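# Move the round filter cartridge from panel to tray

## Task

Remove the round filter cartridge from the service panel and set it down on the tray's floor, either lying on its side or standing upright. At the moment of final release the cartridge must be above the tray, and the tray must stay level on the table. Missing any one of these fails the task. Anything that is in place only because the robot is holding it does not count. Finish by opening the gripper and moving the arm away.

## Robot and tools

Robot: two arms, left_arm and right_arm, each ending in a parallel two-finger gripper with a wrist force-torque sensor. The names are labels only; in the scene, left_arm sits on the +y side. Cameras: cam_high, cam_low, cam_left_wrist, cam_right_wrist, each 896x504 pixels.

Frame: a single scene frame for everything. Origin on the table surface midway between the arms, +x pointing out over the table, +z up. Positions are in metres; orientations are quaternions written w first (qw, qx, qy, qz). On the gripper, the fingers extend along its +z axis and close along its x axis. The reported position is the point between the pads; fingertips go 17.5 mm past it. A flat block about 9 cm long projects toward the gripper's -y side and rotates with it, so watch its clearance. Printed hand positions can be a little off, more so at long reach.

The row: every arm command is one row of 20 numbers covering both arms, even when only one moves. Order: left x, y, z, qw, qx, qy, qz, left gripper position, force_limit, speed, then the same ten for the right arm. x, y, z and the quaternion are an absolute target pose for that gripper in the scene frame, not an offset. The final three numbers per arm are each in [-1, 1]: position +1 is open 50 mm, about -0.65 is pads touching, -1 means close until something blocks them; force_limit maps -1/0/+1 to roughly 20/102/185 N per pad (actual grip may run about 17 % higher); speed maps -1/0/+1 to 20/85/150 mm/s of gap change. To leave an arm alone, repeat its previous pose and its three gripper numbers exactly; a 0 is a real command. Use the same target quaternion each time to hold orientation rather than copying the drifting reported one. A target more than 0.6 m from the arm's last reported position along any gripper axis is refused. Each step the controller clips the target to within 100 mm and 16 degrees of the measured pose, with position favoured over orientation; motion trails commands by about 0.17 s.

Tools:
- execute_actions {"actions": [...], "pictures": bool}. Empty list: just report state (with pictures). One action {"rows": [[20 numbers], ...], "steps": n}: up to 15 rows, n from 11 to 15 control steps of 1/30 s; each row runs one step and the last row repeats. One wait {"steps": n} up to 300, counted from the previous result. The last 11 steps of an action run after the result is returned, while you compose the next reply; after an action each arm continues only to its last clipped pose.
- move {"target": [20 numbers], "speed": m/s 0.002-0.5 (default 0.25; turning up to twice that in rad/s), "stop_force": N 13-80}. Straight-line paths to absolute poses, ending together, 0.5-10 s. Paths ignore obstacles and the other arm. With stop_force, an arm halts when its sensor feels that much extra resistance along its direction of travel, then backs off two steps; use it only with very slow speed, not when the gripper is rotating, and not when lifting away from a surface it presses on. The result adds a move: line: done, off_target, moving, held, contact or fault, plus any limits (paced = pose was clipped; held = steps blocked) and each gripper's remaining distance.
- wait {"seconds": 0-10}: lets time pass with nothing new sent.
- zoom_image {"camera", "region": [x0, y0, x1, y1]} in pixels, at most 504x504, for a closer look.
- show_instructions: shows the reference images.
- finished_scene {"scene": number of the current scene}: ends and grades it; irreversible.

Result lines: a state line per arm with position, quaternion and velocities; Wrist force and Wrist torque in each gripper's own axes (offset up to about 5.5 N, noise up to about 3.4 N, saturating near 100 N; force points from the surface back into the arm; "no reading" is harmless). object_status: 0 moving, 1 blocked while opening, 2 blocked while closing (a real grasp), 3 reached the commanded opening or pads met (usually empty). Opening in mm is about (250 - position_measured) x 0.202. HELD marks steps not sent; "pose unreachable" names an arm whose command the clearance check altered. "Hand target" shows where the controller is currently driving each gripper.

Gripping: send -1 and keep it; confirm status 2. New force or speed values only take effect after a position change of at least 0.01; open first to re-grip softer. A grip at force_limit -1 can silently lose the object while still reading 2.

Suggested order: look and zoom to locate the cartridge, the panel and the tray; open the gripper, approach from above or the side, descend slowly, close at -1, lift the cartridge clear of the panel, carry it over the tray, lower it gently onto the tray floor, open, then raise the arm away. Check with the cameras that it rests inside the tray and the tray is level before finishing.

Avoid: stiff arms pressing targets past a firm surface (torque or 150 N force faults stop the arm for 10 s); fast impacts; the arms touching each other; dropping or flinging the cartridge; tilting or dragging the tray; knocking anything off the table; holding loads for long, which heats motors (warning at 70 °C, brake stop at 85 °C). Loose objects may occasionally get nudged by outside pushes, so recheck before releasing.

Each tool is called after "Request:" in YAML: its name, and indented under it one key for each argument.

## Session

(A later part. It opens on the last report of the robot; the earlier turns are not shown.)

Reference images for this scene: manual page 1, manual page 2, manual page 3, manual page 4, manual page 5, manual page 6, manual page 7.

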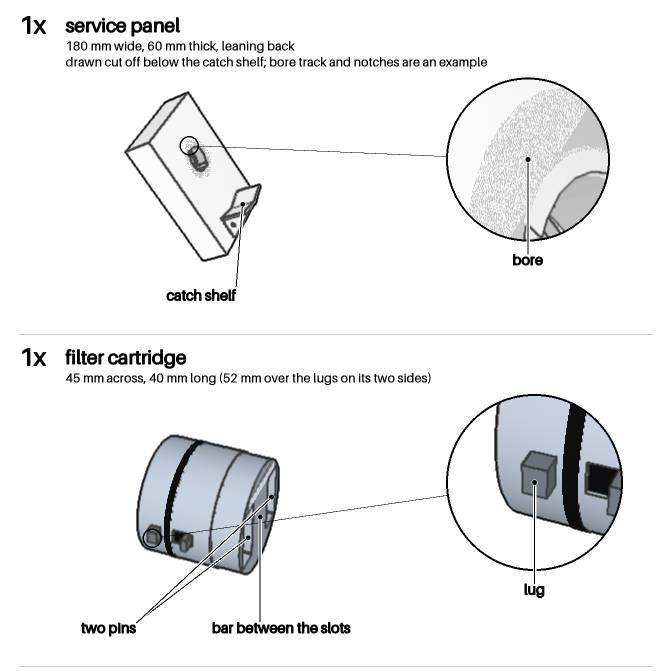

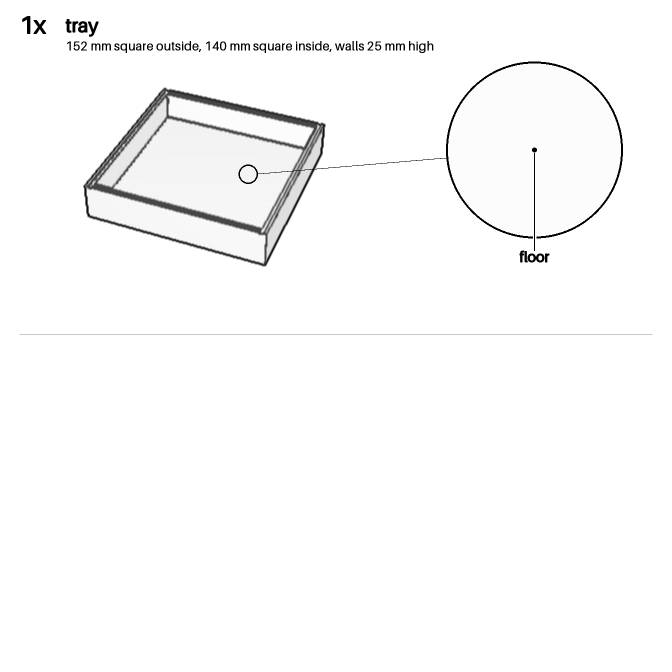

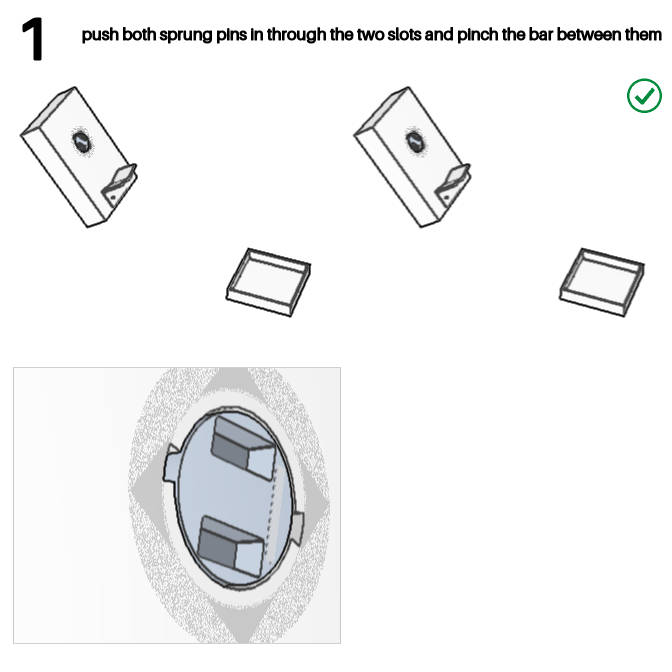

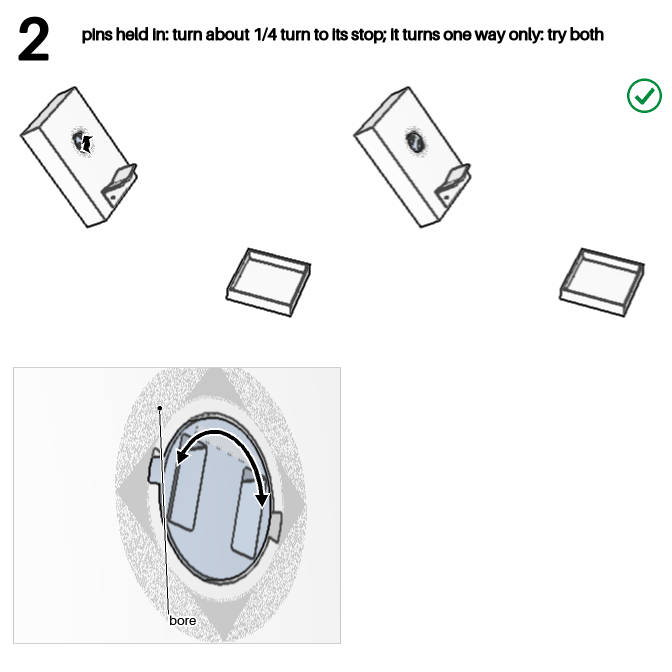

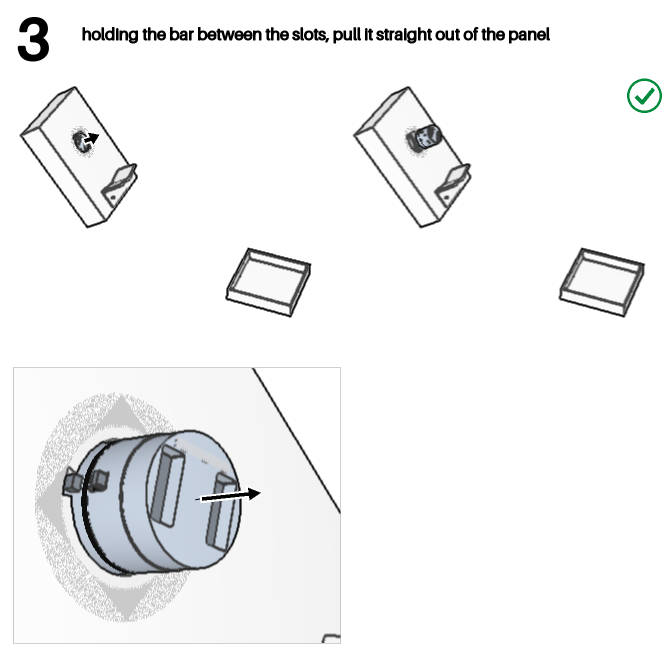

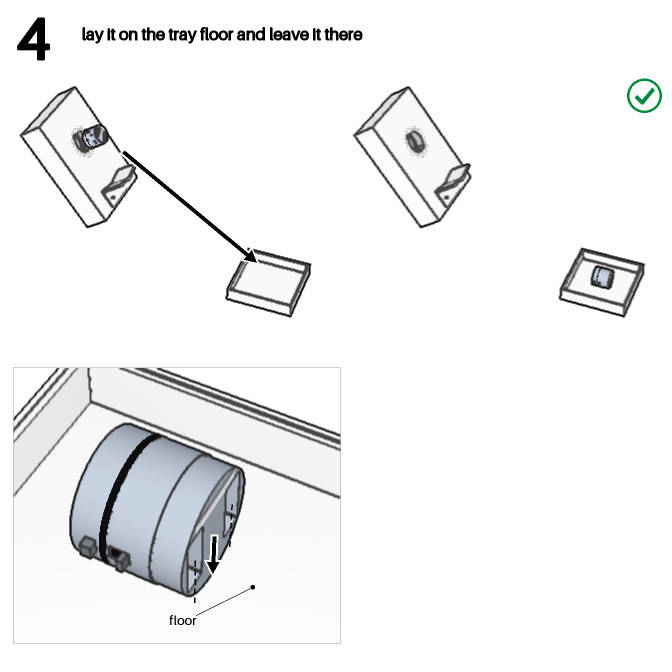

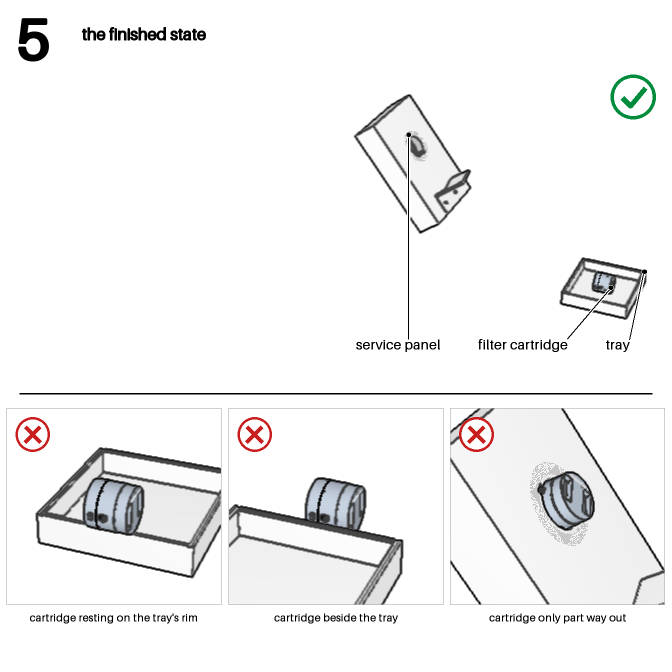

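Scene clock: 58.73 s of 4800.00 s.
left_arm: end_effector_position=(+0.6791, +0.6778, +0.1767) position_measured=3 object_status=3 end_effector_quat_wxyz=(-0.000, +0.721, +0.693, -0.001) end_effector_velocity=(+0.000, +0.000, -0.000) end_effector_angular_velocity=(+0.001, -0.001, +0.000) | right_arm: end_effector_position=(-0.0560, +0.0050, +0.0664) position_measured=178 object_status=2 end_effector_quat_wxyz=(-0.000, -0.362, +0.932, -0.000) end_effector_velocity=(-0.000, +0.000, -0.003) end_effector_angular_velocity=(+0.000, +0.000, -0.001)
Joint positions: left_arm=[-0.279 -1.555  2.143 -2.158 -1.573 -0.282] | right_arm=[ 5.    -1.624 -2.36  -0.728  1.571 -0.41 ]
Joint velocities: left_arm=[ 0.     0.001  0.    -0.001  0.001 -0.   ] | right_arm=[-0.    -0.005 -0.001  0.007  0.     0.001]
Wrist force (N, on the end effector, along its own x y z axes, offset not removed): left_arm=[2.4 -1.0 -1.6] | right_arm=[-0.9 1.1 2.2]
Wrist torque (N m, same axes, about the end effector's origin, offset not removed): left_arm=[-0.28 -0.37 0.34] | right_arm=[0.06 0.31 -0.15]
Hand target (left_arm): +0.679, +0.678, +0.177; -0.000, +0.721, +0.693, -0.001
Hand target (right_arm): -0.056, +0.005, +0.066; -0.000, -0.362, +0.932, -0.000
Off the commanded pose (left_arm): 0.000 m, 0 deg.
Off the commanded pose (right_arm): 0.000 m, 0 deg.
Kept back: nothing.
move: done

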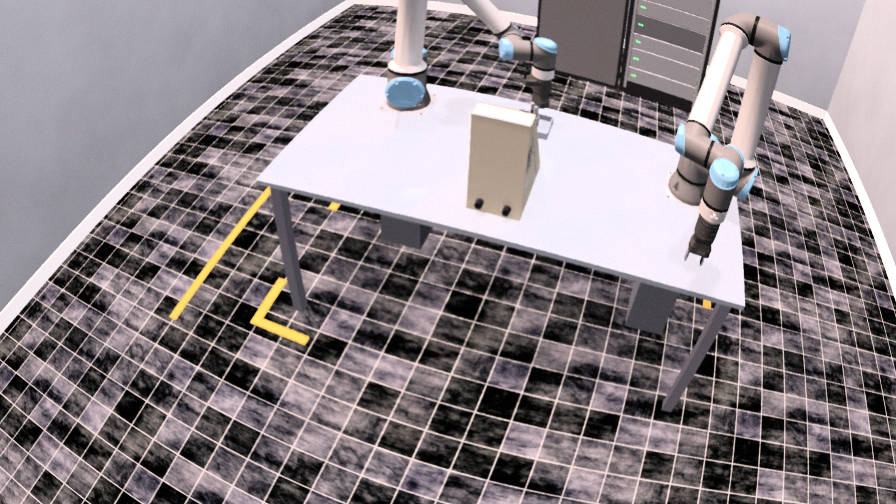

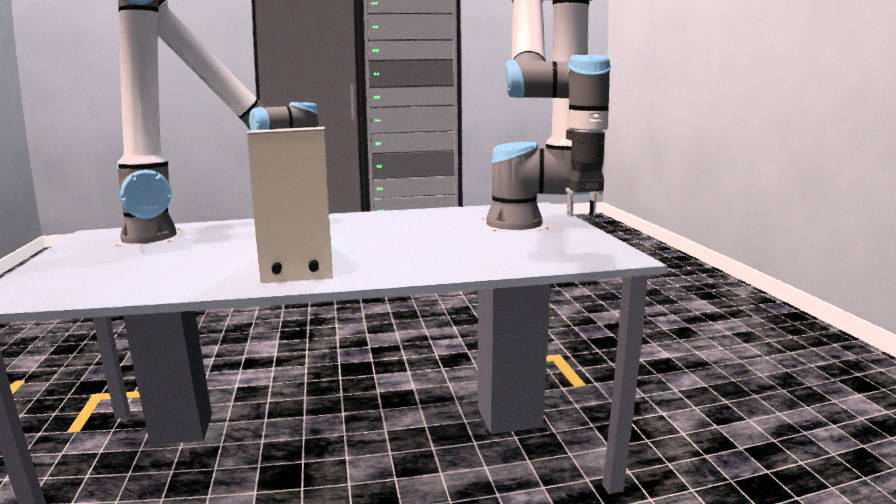

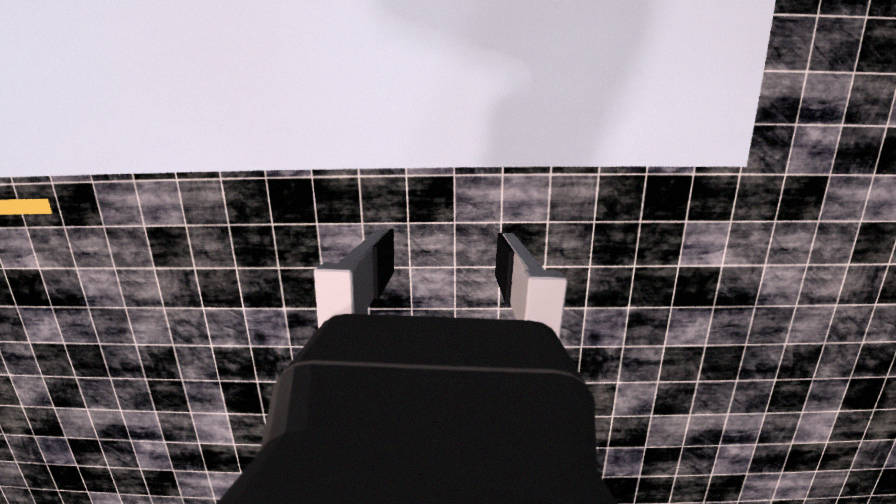

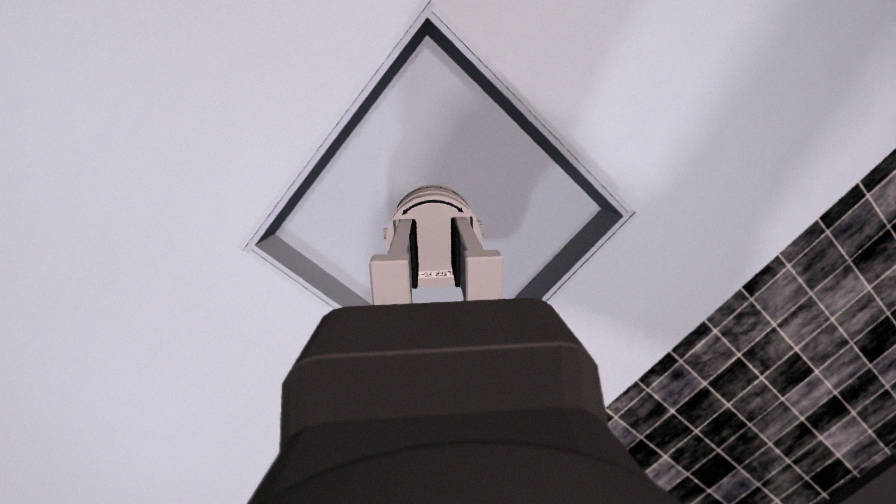

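Request:
move:
  target: [0.6791, 0.6778, 0.1767, 0.0, 0.721, 0.693, -0.001, 1, 0, 0, -0.056, 0.005, 0.046, 0, -0.36244, 0.93201, 0, -1, 0, -1]
  speed: 0.003
  stop_force: 13

Scene clock: 63.23 s of 4800.00 s.
left_arm: end_effector_position=(+0.6791, +0.6778, +0.1767) position_measured=3 object_status=3 end_effector_quat_wxyz=(-0.000, +0.721, +0.693, -0.001) end_effector_velocity=(-0.000, -0.000, +0.001) end_effector_angular_velocity=(-0.001, -0.001, -0.002) | right_arm: end_effector_position=(-0.0560, +0.0050, +0.0551) position_measured=178 object_status=2 end_effector_quat_wxyz=(-0.000, -0.362, +0.932, -0.000) end_effector_velocity=(+0.000, -0.001, -0.000) end_effector_angular_velocity=(-0.002, -0.001, -0.000)
Joint positions: left_arm=[-0.279 -1.555  2.143 -2.158 -1.573 -0.282] | right_arm=[ 5.    -1.644 -2.368 -0.7    1.571 -0.41 ]
Joint velocities: left_arm=[-0.    -0.001  0.    -0.    -0.001  0.002] | right_arm=[-0.    -0.    -0.    -0.002  0.    -0.   ]
Wrist force (N, on the end effector, along its own x y z axes, offset not removed): left_arm=[-2.8 -1.5 -5.2] | right_arm=[9.4 -9.2 -35.8]
Wrist torque (N m, same axes, about the end effector's origin, offset not removed): left_arm=[-0.52 0.57 0.29] | right_arm=[0.59 0.45 -0.18]
Hand target (left_arm): +0.679, +0.678, +0.177; -0.000, +0.721, +0.693, -0.001
Hand target (right_arm): -0.056, +0.005, +0.055; -0.000, -0.362, +0.932, +0.000
Off the commanded pose (left_arm): 0.000 m, 0 deg.
Off the commanded pose (right_arm): 0.009 m, 0 deg.
Kept back: nothing.
move: contact (right_arm)

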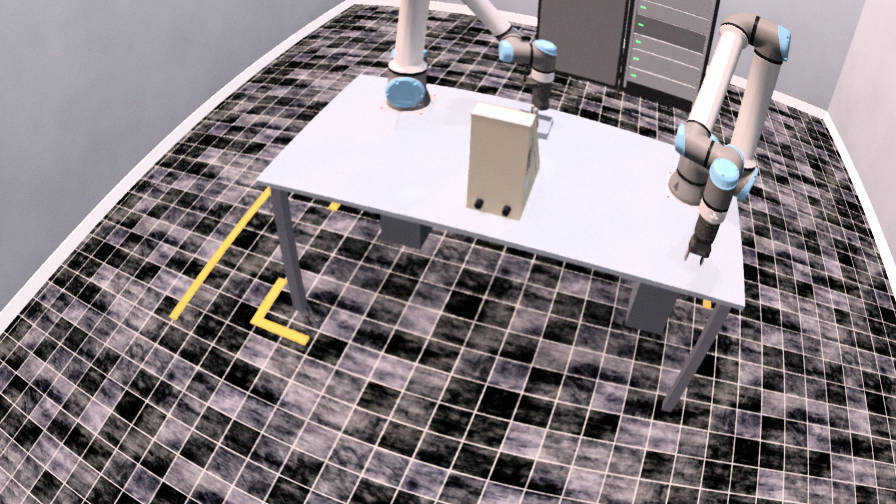

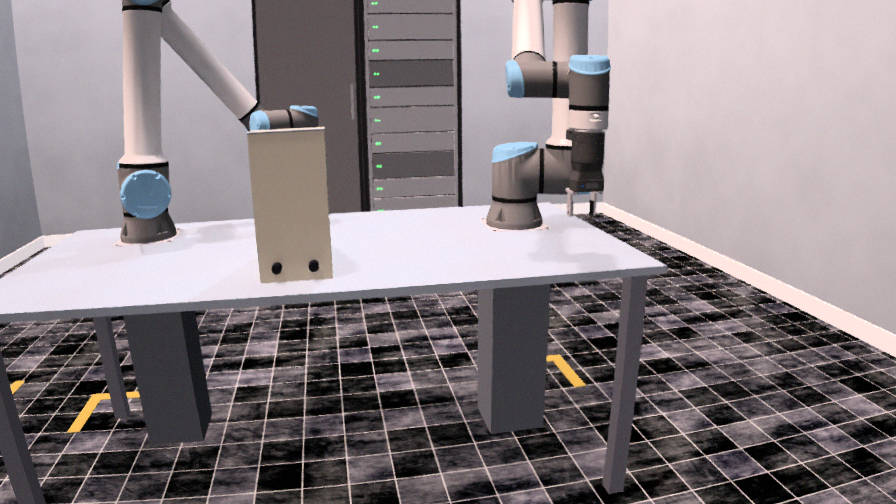

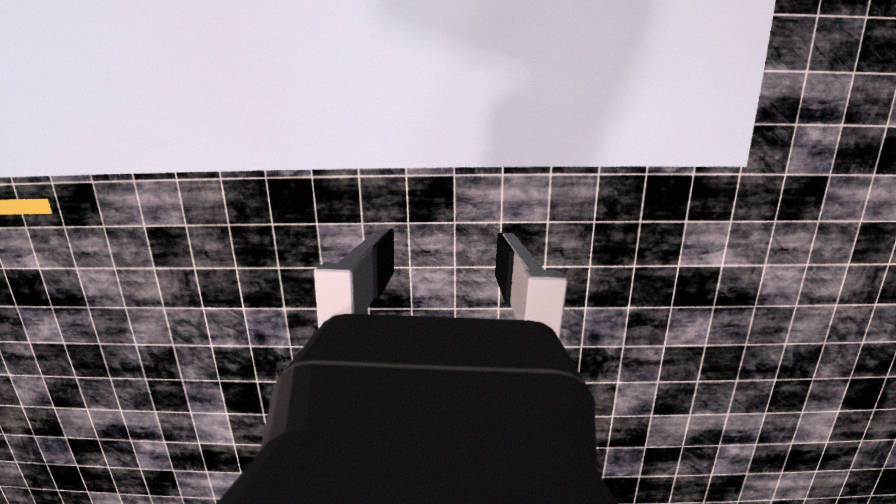

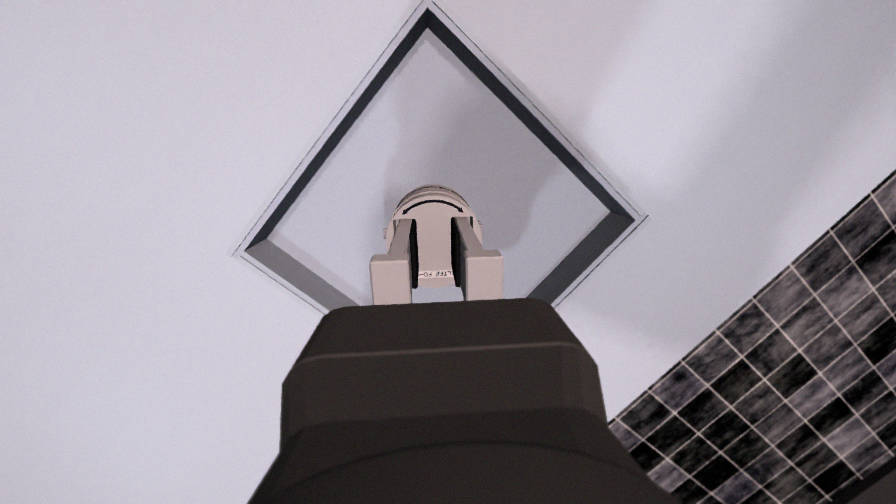

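Request:
move:
  target: [0.6791, 0.6778, 0.1767, 0.0, 0.721, 0.693, -0.001, 1, 0, 0, -0.056, 0.005, 0.0554, 0, -0.36244, 0.93201, 0, -0.05, 0, -1]
  speed: 0.003

Scene clock: 64.17 s of 4800.00 s.
left_arm: end_effector_position=(+0.6791, +0.6778, +0.1767) position_measured=3 object_status=3 end_effector_quat_wxyz=(-0.000, +0.721, +0.693, -0.001) end_effector_velocity=(-0.001, -0.000, -0.000) end_effector_angular_velocity=(-0.002, +0.000, +0.001) | right_arm: end_effector_position=(-0.0560, +0.0050, +0.0554) position_measured=160 object_status=3 end_effector_quat_wxyz=(-0.000, -0.362, +0.932, -0.000) end_effector_velocity=(+0.000, -0.000, -0.001) end_effector_angular_velocity=(-0.002, -0.001, -0.000)
Joint positions: left_arm=[-0.279 -1.555  2.143 -2.158 -1.573 -0.282] | right_arm=[ 5.    -1.644 -2.368 -0.701  1.571 -0.41 ]
Joint velocities: left_arm=[ 0.    -0.001  0.001 -0.    -0.002 -0.   ] | right_arm=[-0.    -0.001 -0.    -0.001 -0.    -0.   ]
Wrist force (N, on the end effector, along its own x y z axes, offset not removed): left_arm=[-1.6 -2.3 -3.0] | right_arm=[1.5 3.8 -6.6]
Wrist torque (N m, same axes, about the end effector's origin, offset not removed): left_arm=[-0.54 0.42 0.31] | right_arm=[0.76 -0.06 -0.37]
Hand target (left_arm): +0.679, +0.678, +0.177; -0.000, +0.721, +0.693, -0.001
Hand target (right_arm): -0.056, +0.005, +0.055; -0.000, -0.362, +0.932, +0.000
Off the commanded pose (left_arm): 0.000 m, 0 deg.
Off the commanded pose (right_arm): 0.000 m, 0 deg.
Kept back: nothing.
move: done

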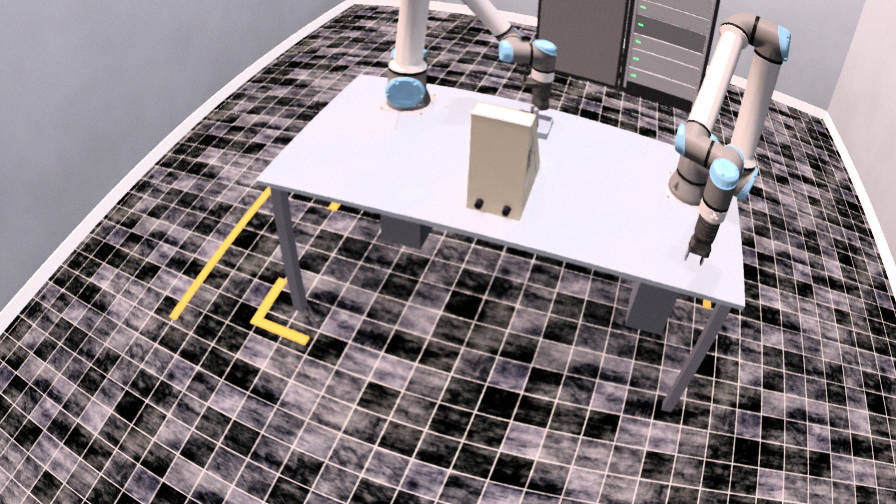

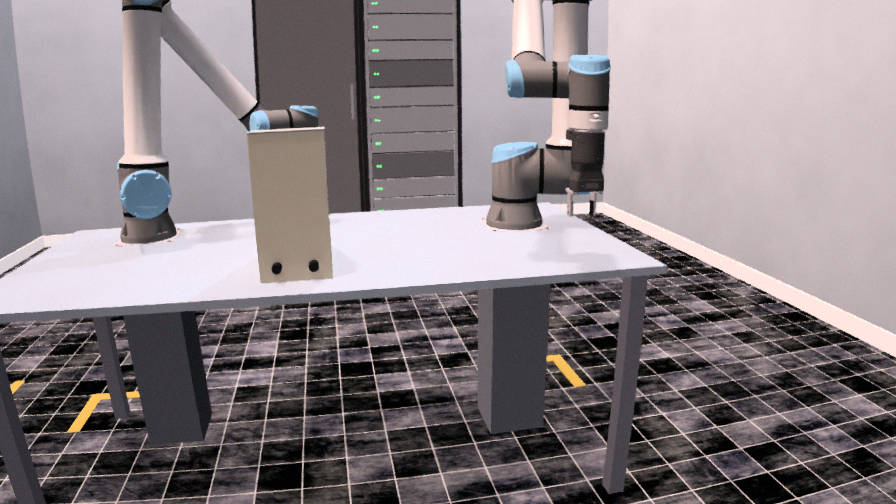

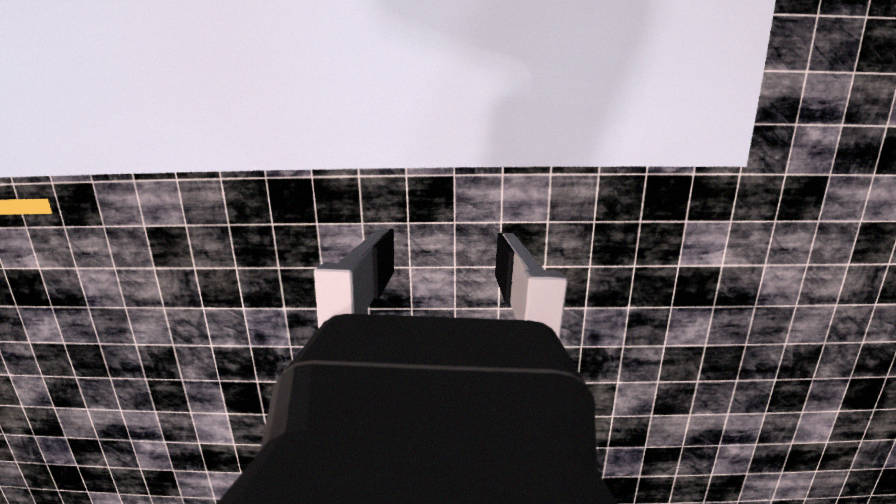

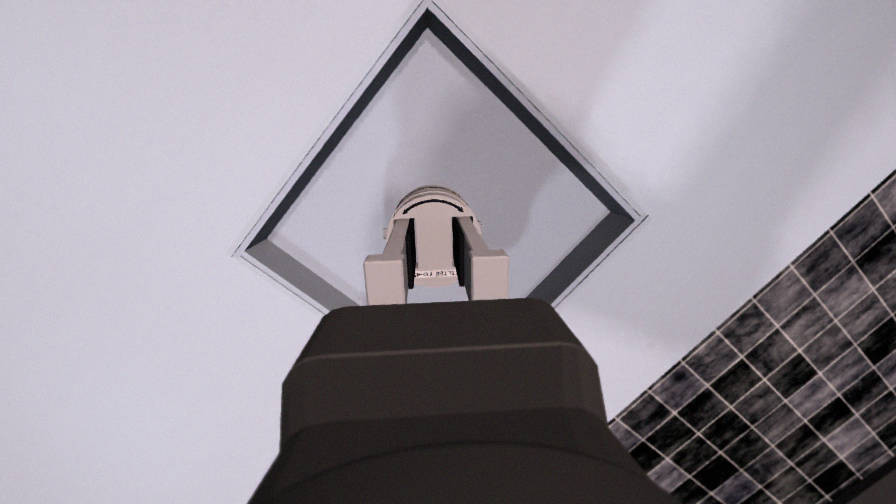

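Request:
move:
  target: [0.6791, 0.6778, 0.1767, 0.0, 0.721, 0.693, -0.001, 1, 0, 0, -0.056, 0.005, 0.075, 0, -0.36244, 0.93201, 0, -0.05, 0, -1]
  speed: 0.03

Request:
move:
  target: [0.6791, 0.6778, 0.1767, 0.0, 0.721, 0.693, -0.001, 1, 0, 0, -0.04, -0.10, 0.25, 0, -0.36244, 0.93201, 0, -0.05, 0, -1]
  speed: 0.25

Scene clock: 65.90 s of 4800.00 s.
left_arm: end_effector_position=(+0.6791, +0.6778, +0.1767) position_measured=3 object_status=3 end_effector_quat_wxyz=(-0.000, +0.721, +0.693, -0.001) end_effector_velocity=(+0.000, -0.000, -0.000) end_effector_angular_velocity=(+0.001, -0.001, -0.002) | right_arm: end_effector_position=(-0.0560, +0.0050, +0.0747) position_measured=160 object_status=3 end_effector_quat_wxyz=(+0.000, -0.362, +0.932, +0.000) end_effector_velocity=(+0.000, -0.000, +0.002) end_effector_angular_velocity=(-0.001, -0.001, +0.000)
Joint positions: left_arm=[-0.279 -1.555  2.143 -2.158 -1.573 -0.282] | right_arm=[ 5.    -1.61  -2.353 -0.749  1.571 -0.41 ]
Joint velocities: left_arm=[-0.001  0.001  0.    -0.002  0.001  0.001] | right_arm=[-0.     0.004  0.002 -0.006 -0.    -0.001]
Wrist force (N, on the end effector, along its own x y z axes, offset not removed): left_arm=[0.7 1.3 -3.2] | right_arm=[-1.8 4.1 0.5]
Wrist torque (N m, same axes, about the end effector's origin, offset not removed): left_arm=[0.18 -0.11 0.19] | right_arm=[0.63 0.48 -0.24]
Hand target (left_arm): +0.679, +0.678, +0.177; -0.000, +0.721, +0.693, -0.001
Hand target (right_arm): -0.056, +0.005, +0.075; +0.000, -0.362, +0.932, +0.000
Off the commanded pose (left_arm): 0.000 m, 0 deg.
Off the commanded pose (right_arm): 0.000 m, 0 deg.
Kept back: nothing.
move: done

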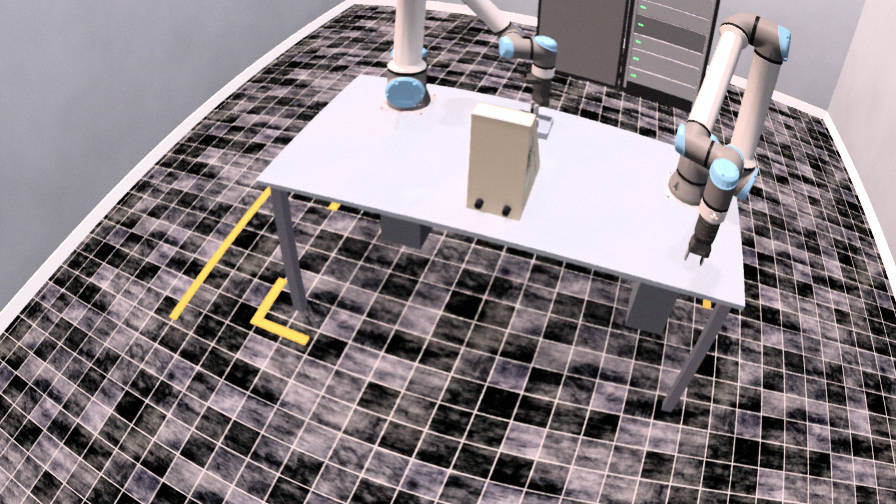

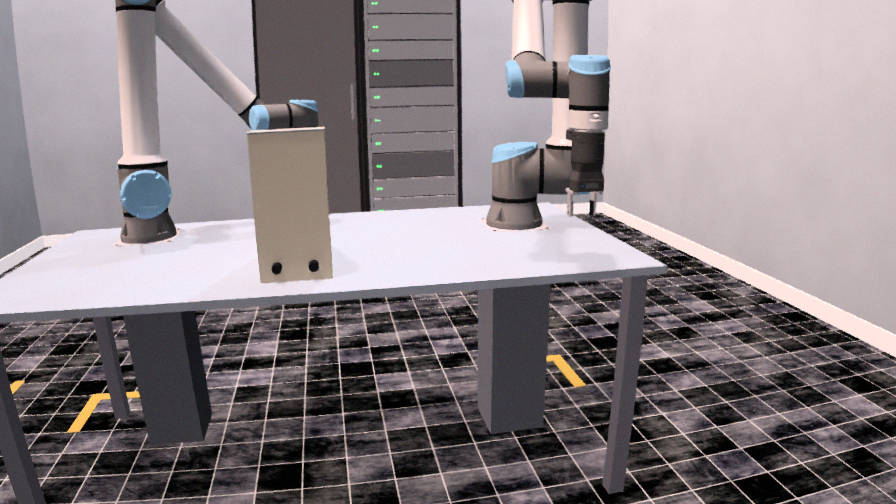

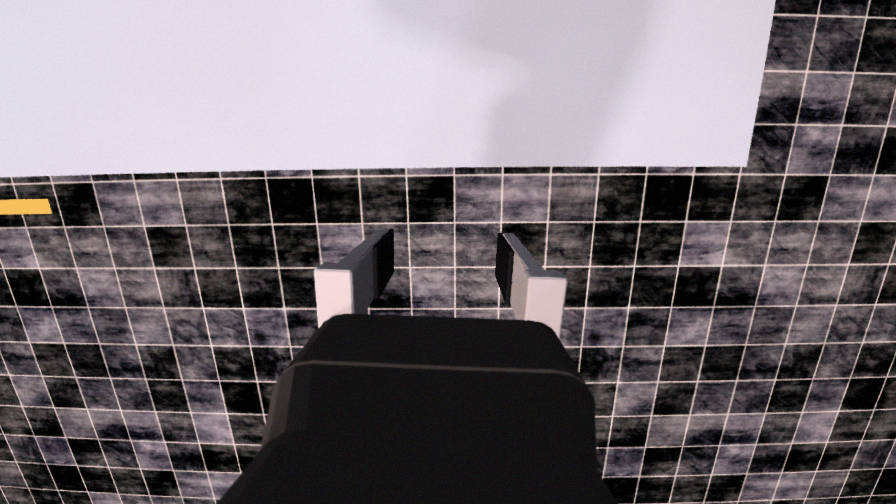

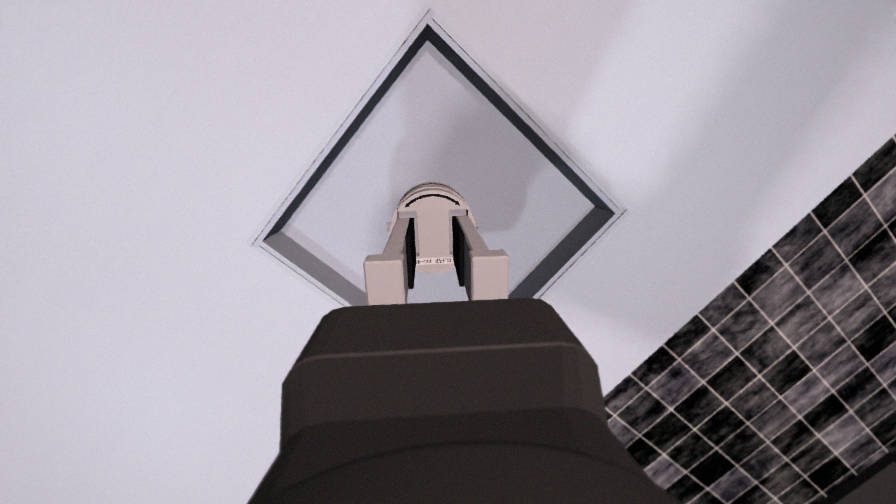

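Scene clock: 67.40 s of 4800.00 s.
left_arm: end_effector_position=(+0.6791, +0.6778, +0.1767) position_measured=3 object_status=3 end_effector_quat_wxyz=(-0.000, +0.721, +0.693, -0.001) end_effector_velocity=(-0.001, +0.000, -0.000) end_effector_angular_velocity=(-0.000, +0.002, +0.002) | right_arm: end_effector_position=(-0.0401, -0.0999, +0.2495) position_measured=160 object_status=3 end_effector_quat_wxyz=(+0.000, -0.362, +0.932, -0.000) end_effector_velocity=(+0.000, -0.002, +0.002) end_effector_angular_velocity=(-0.001, -0.001, -0.000)
Joint positions: left_arm=[-0.279 -1.555  2.143 -2.158 -1.573 -0.282] | right_arm=[ 5.045 -1.177 -2.317 -1.218  1.571 -0.365]
Joint velocities: left_arm=[-0.    -0.001  0.001  0.002 -0.001 -0.002] | right_arm=[ 0.001  0.005  0.001 -0.007 -0.     0.001]
Wrist force (N, on the end effector, along its own x y z axes, offset not removed): left_arm=[2.3 -0.6 -5.1] | right_arm=[-1.5 2.3 0.2]
Wrist torque (N m, same axes, about the end effector's origin, offset not removed): left_arm=[-0.29 -0.40 0.07] | right_arm=[0.31 0.43 -0.22]
Hand target (left_arm): +0.679, +0.678, +0.177; -0.000, +0.721, +0.693, -0.001
Hand target (right_arm): -0.040, -0.100, +0.250; +0.000, -0.362, +0.932, -0.000
Off the commanded pose (left_arm): 0.000 m, 0 deg.
Off the commanded pose (right_arm): 0.000 m, 0 deg.
Kept back: nothing.
move: done

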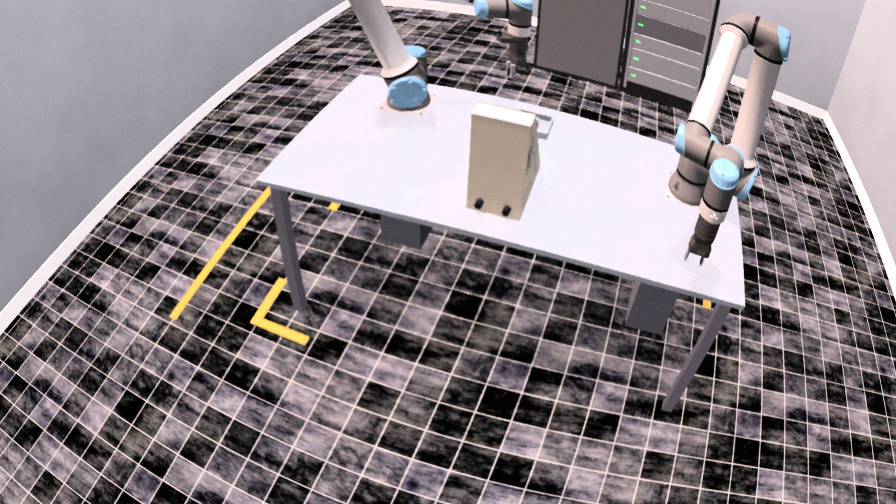

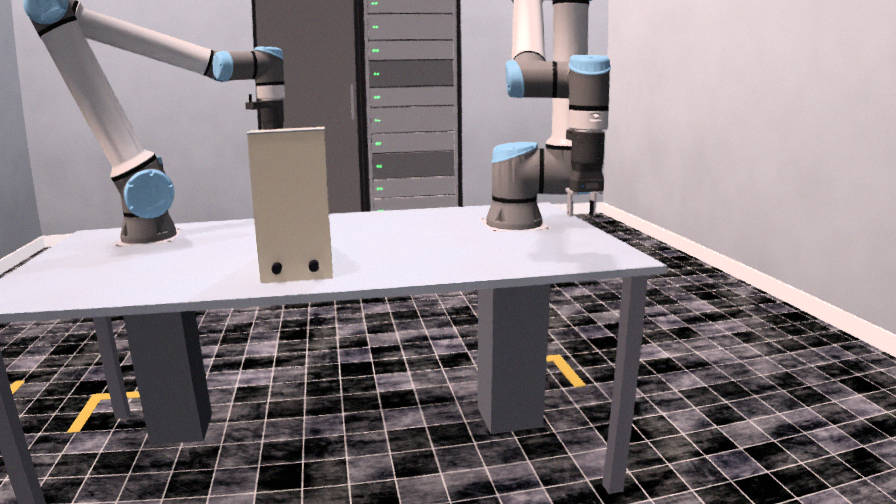

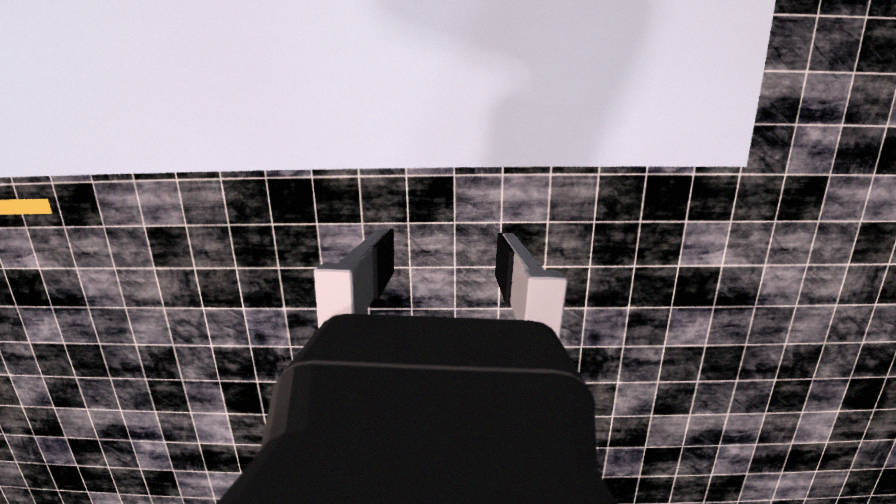

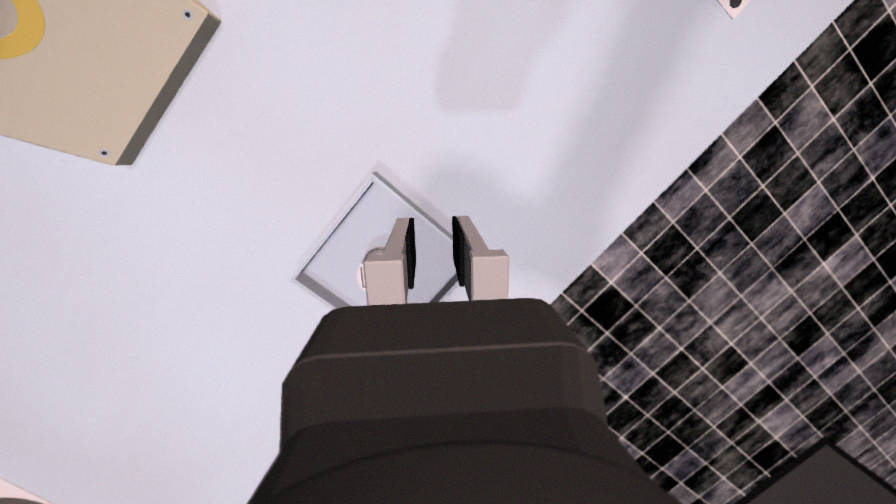

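The cartridge is in the tray, partly hidden behind a finger in the wrist image, and the gripper is empty and clear of it.

Request:
finished_scene:
  scene: 2

The scene is finished: the task was done.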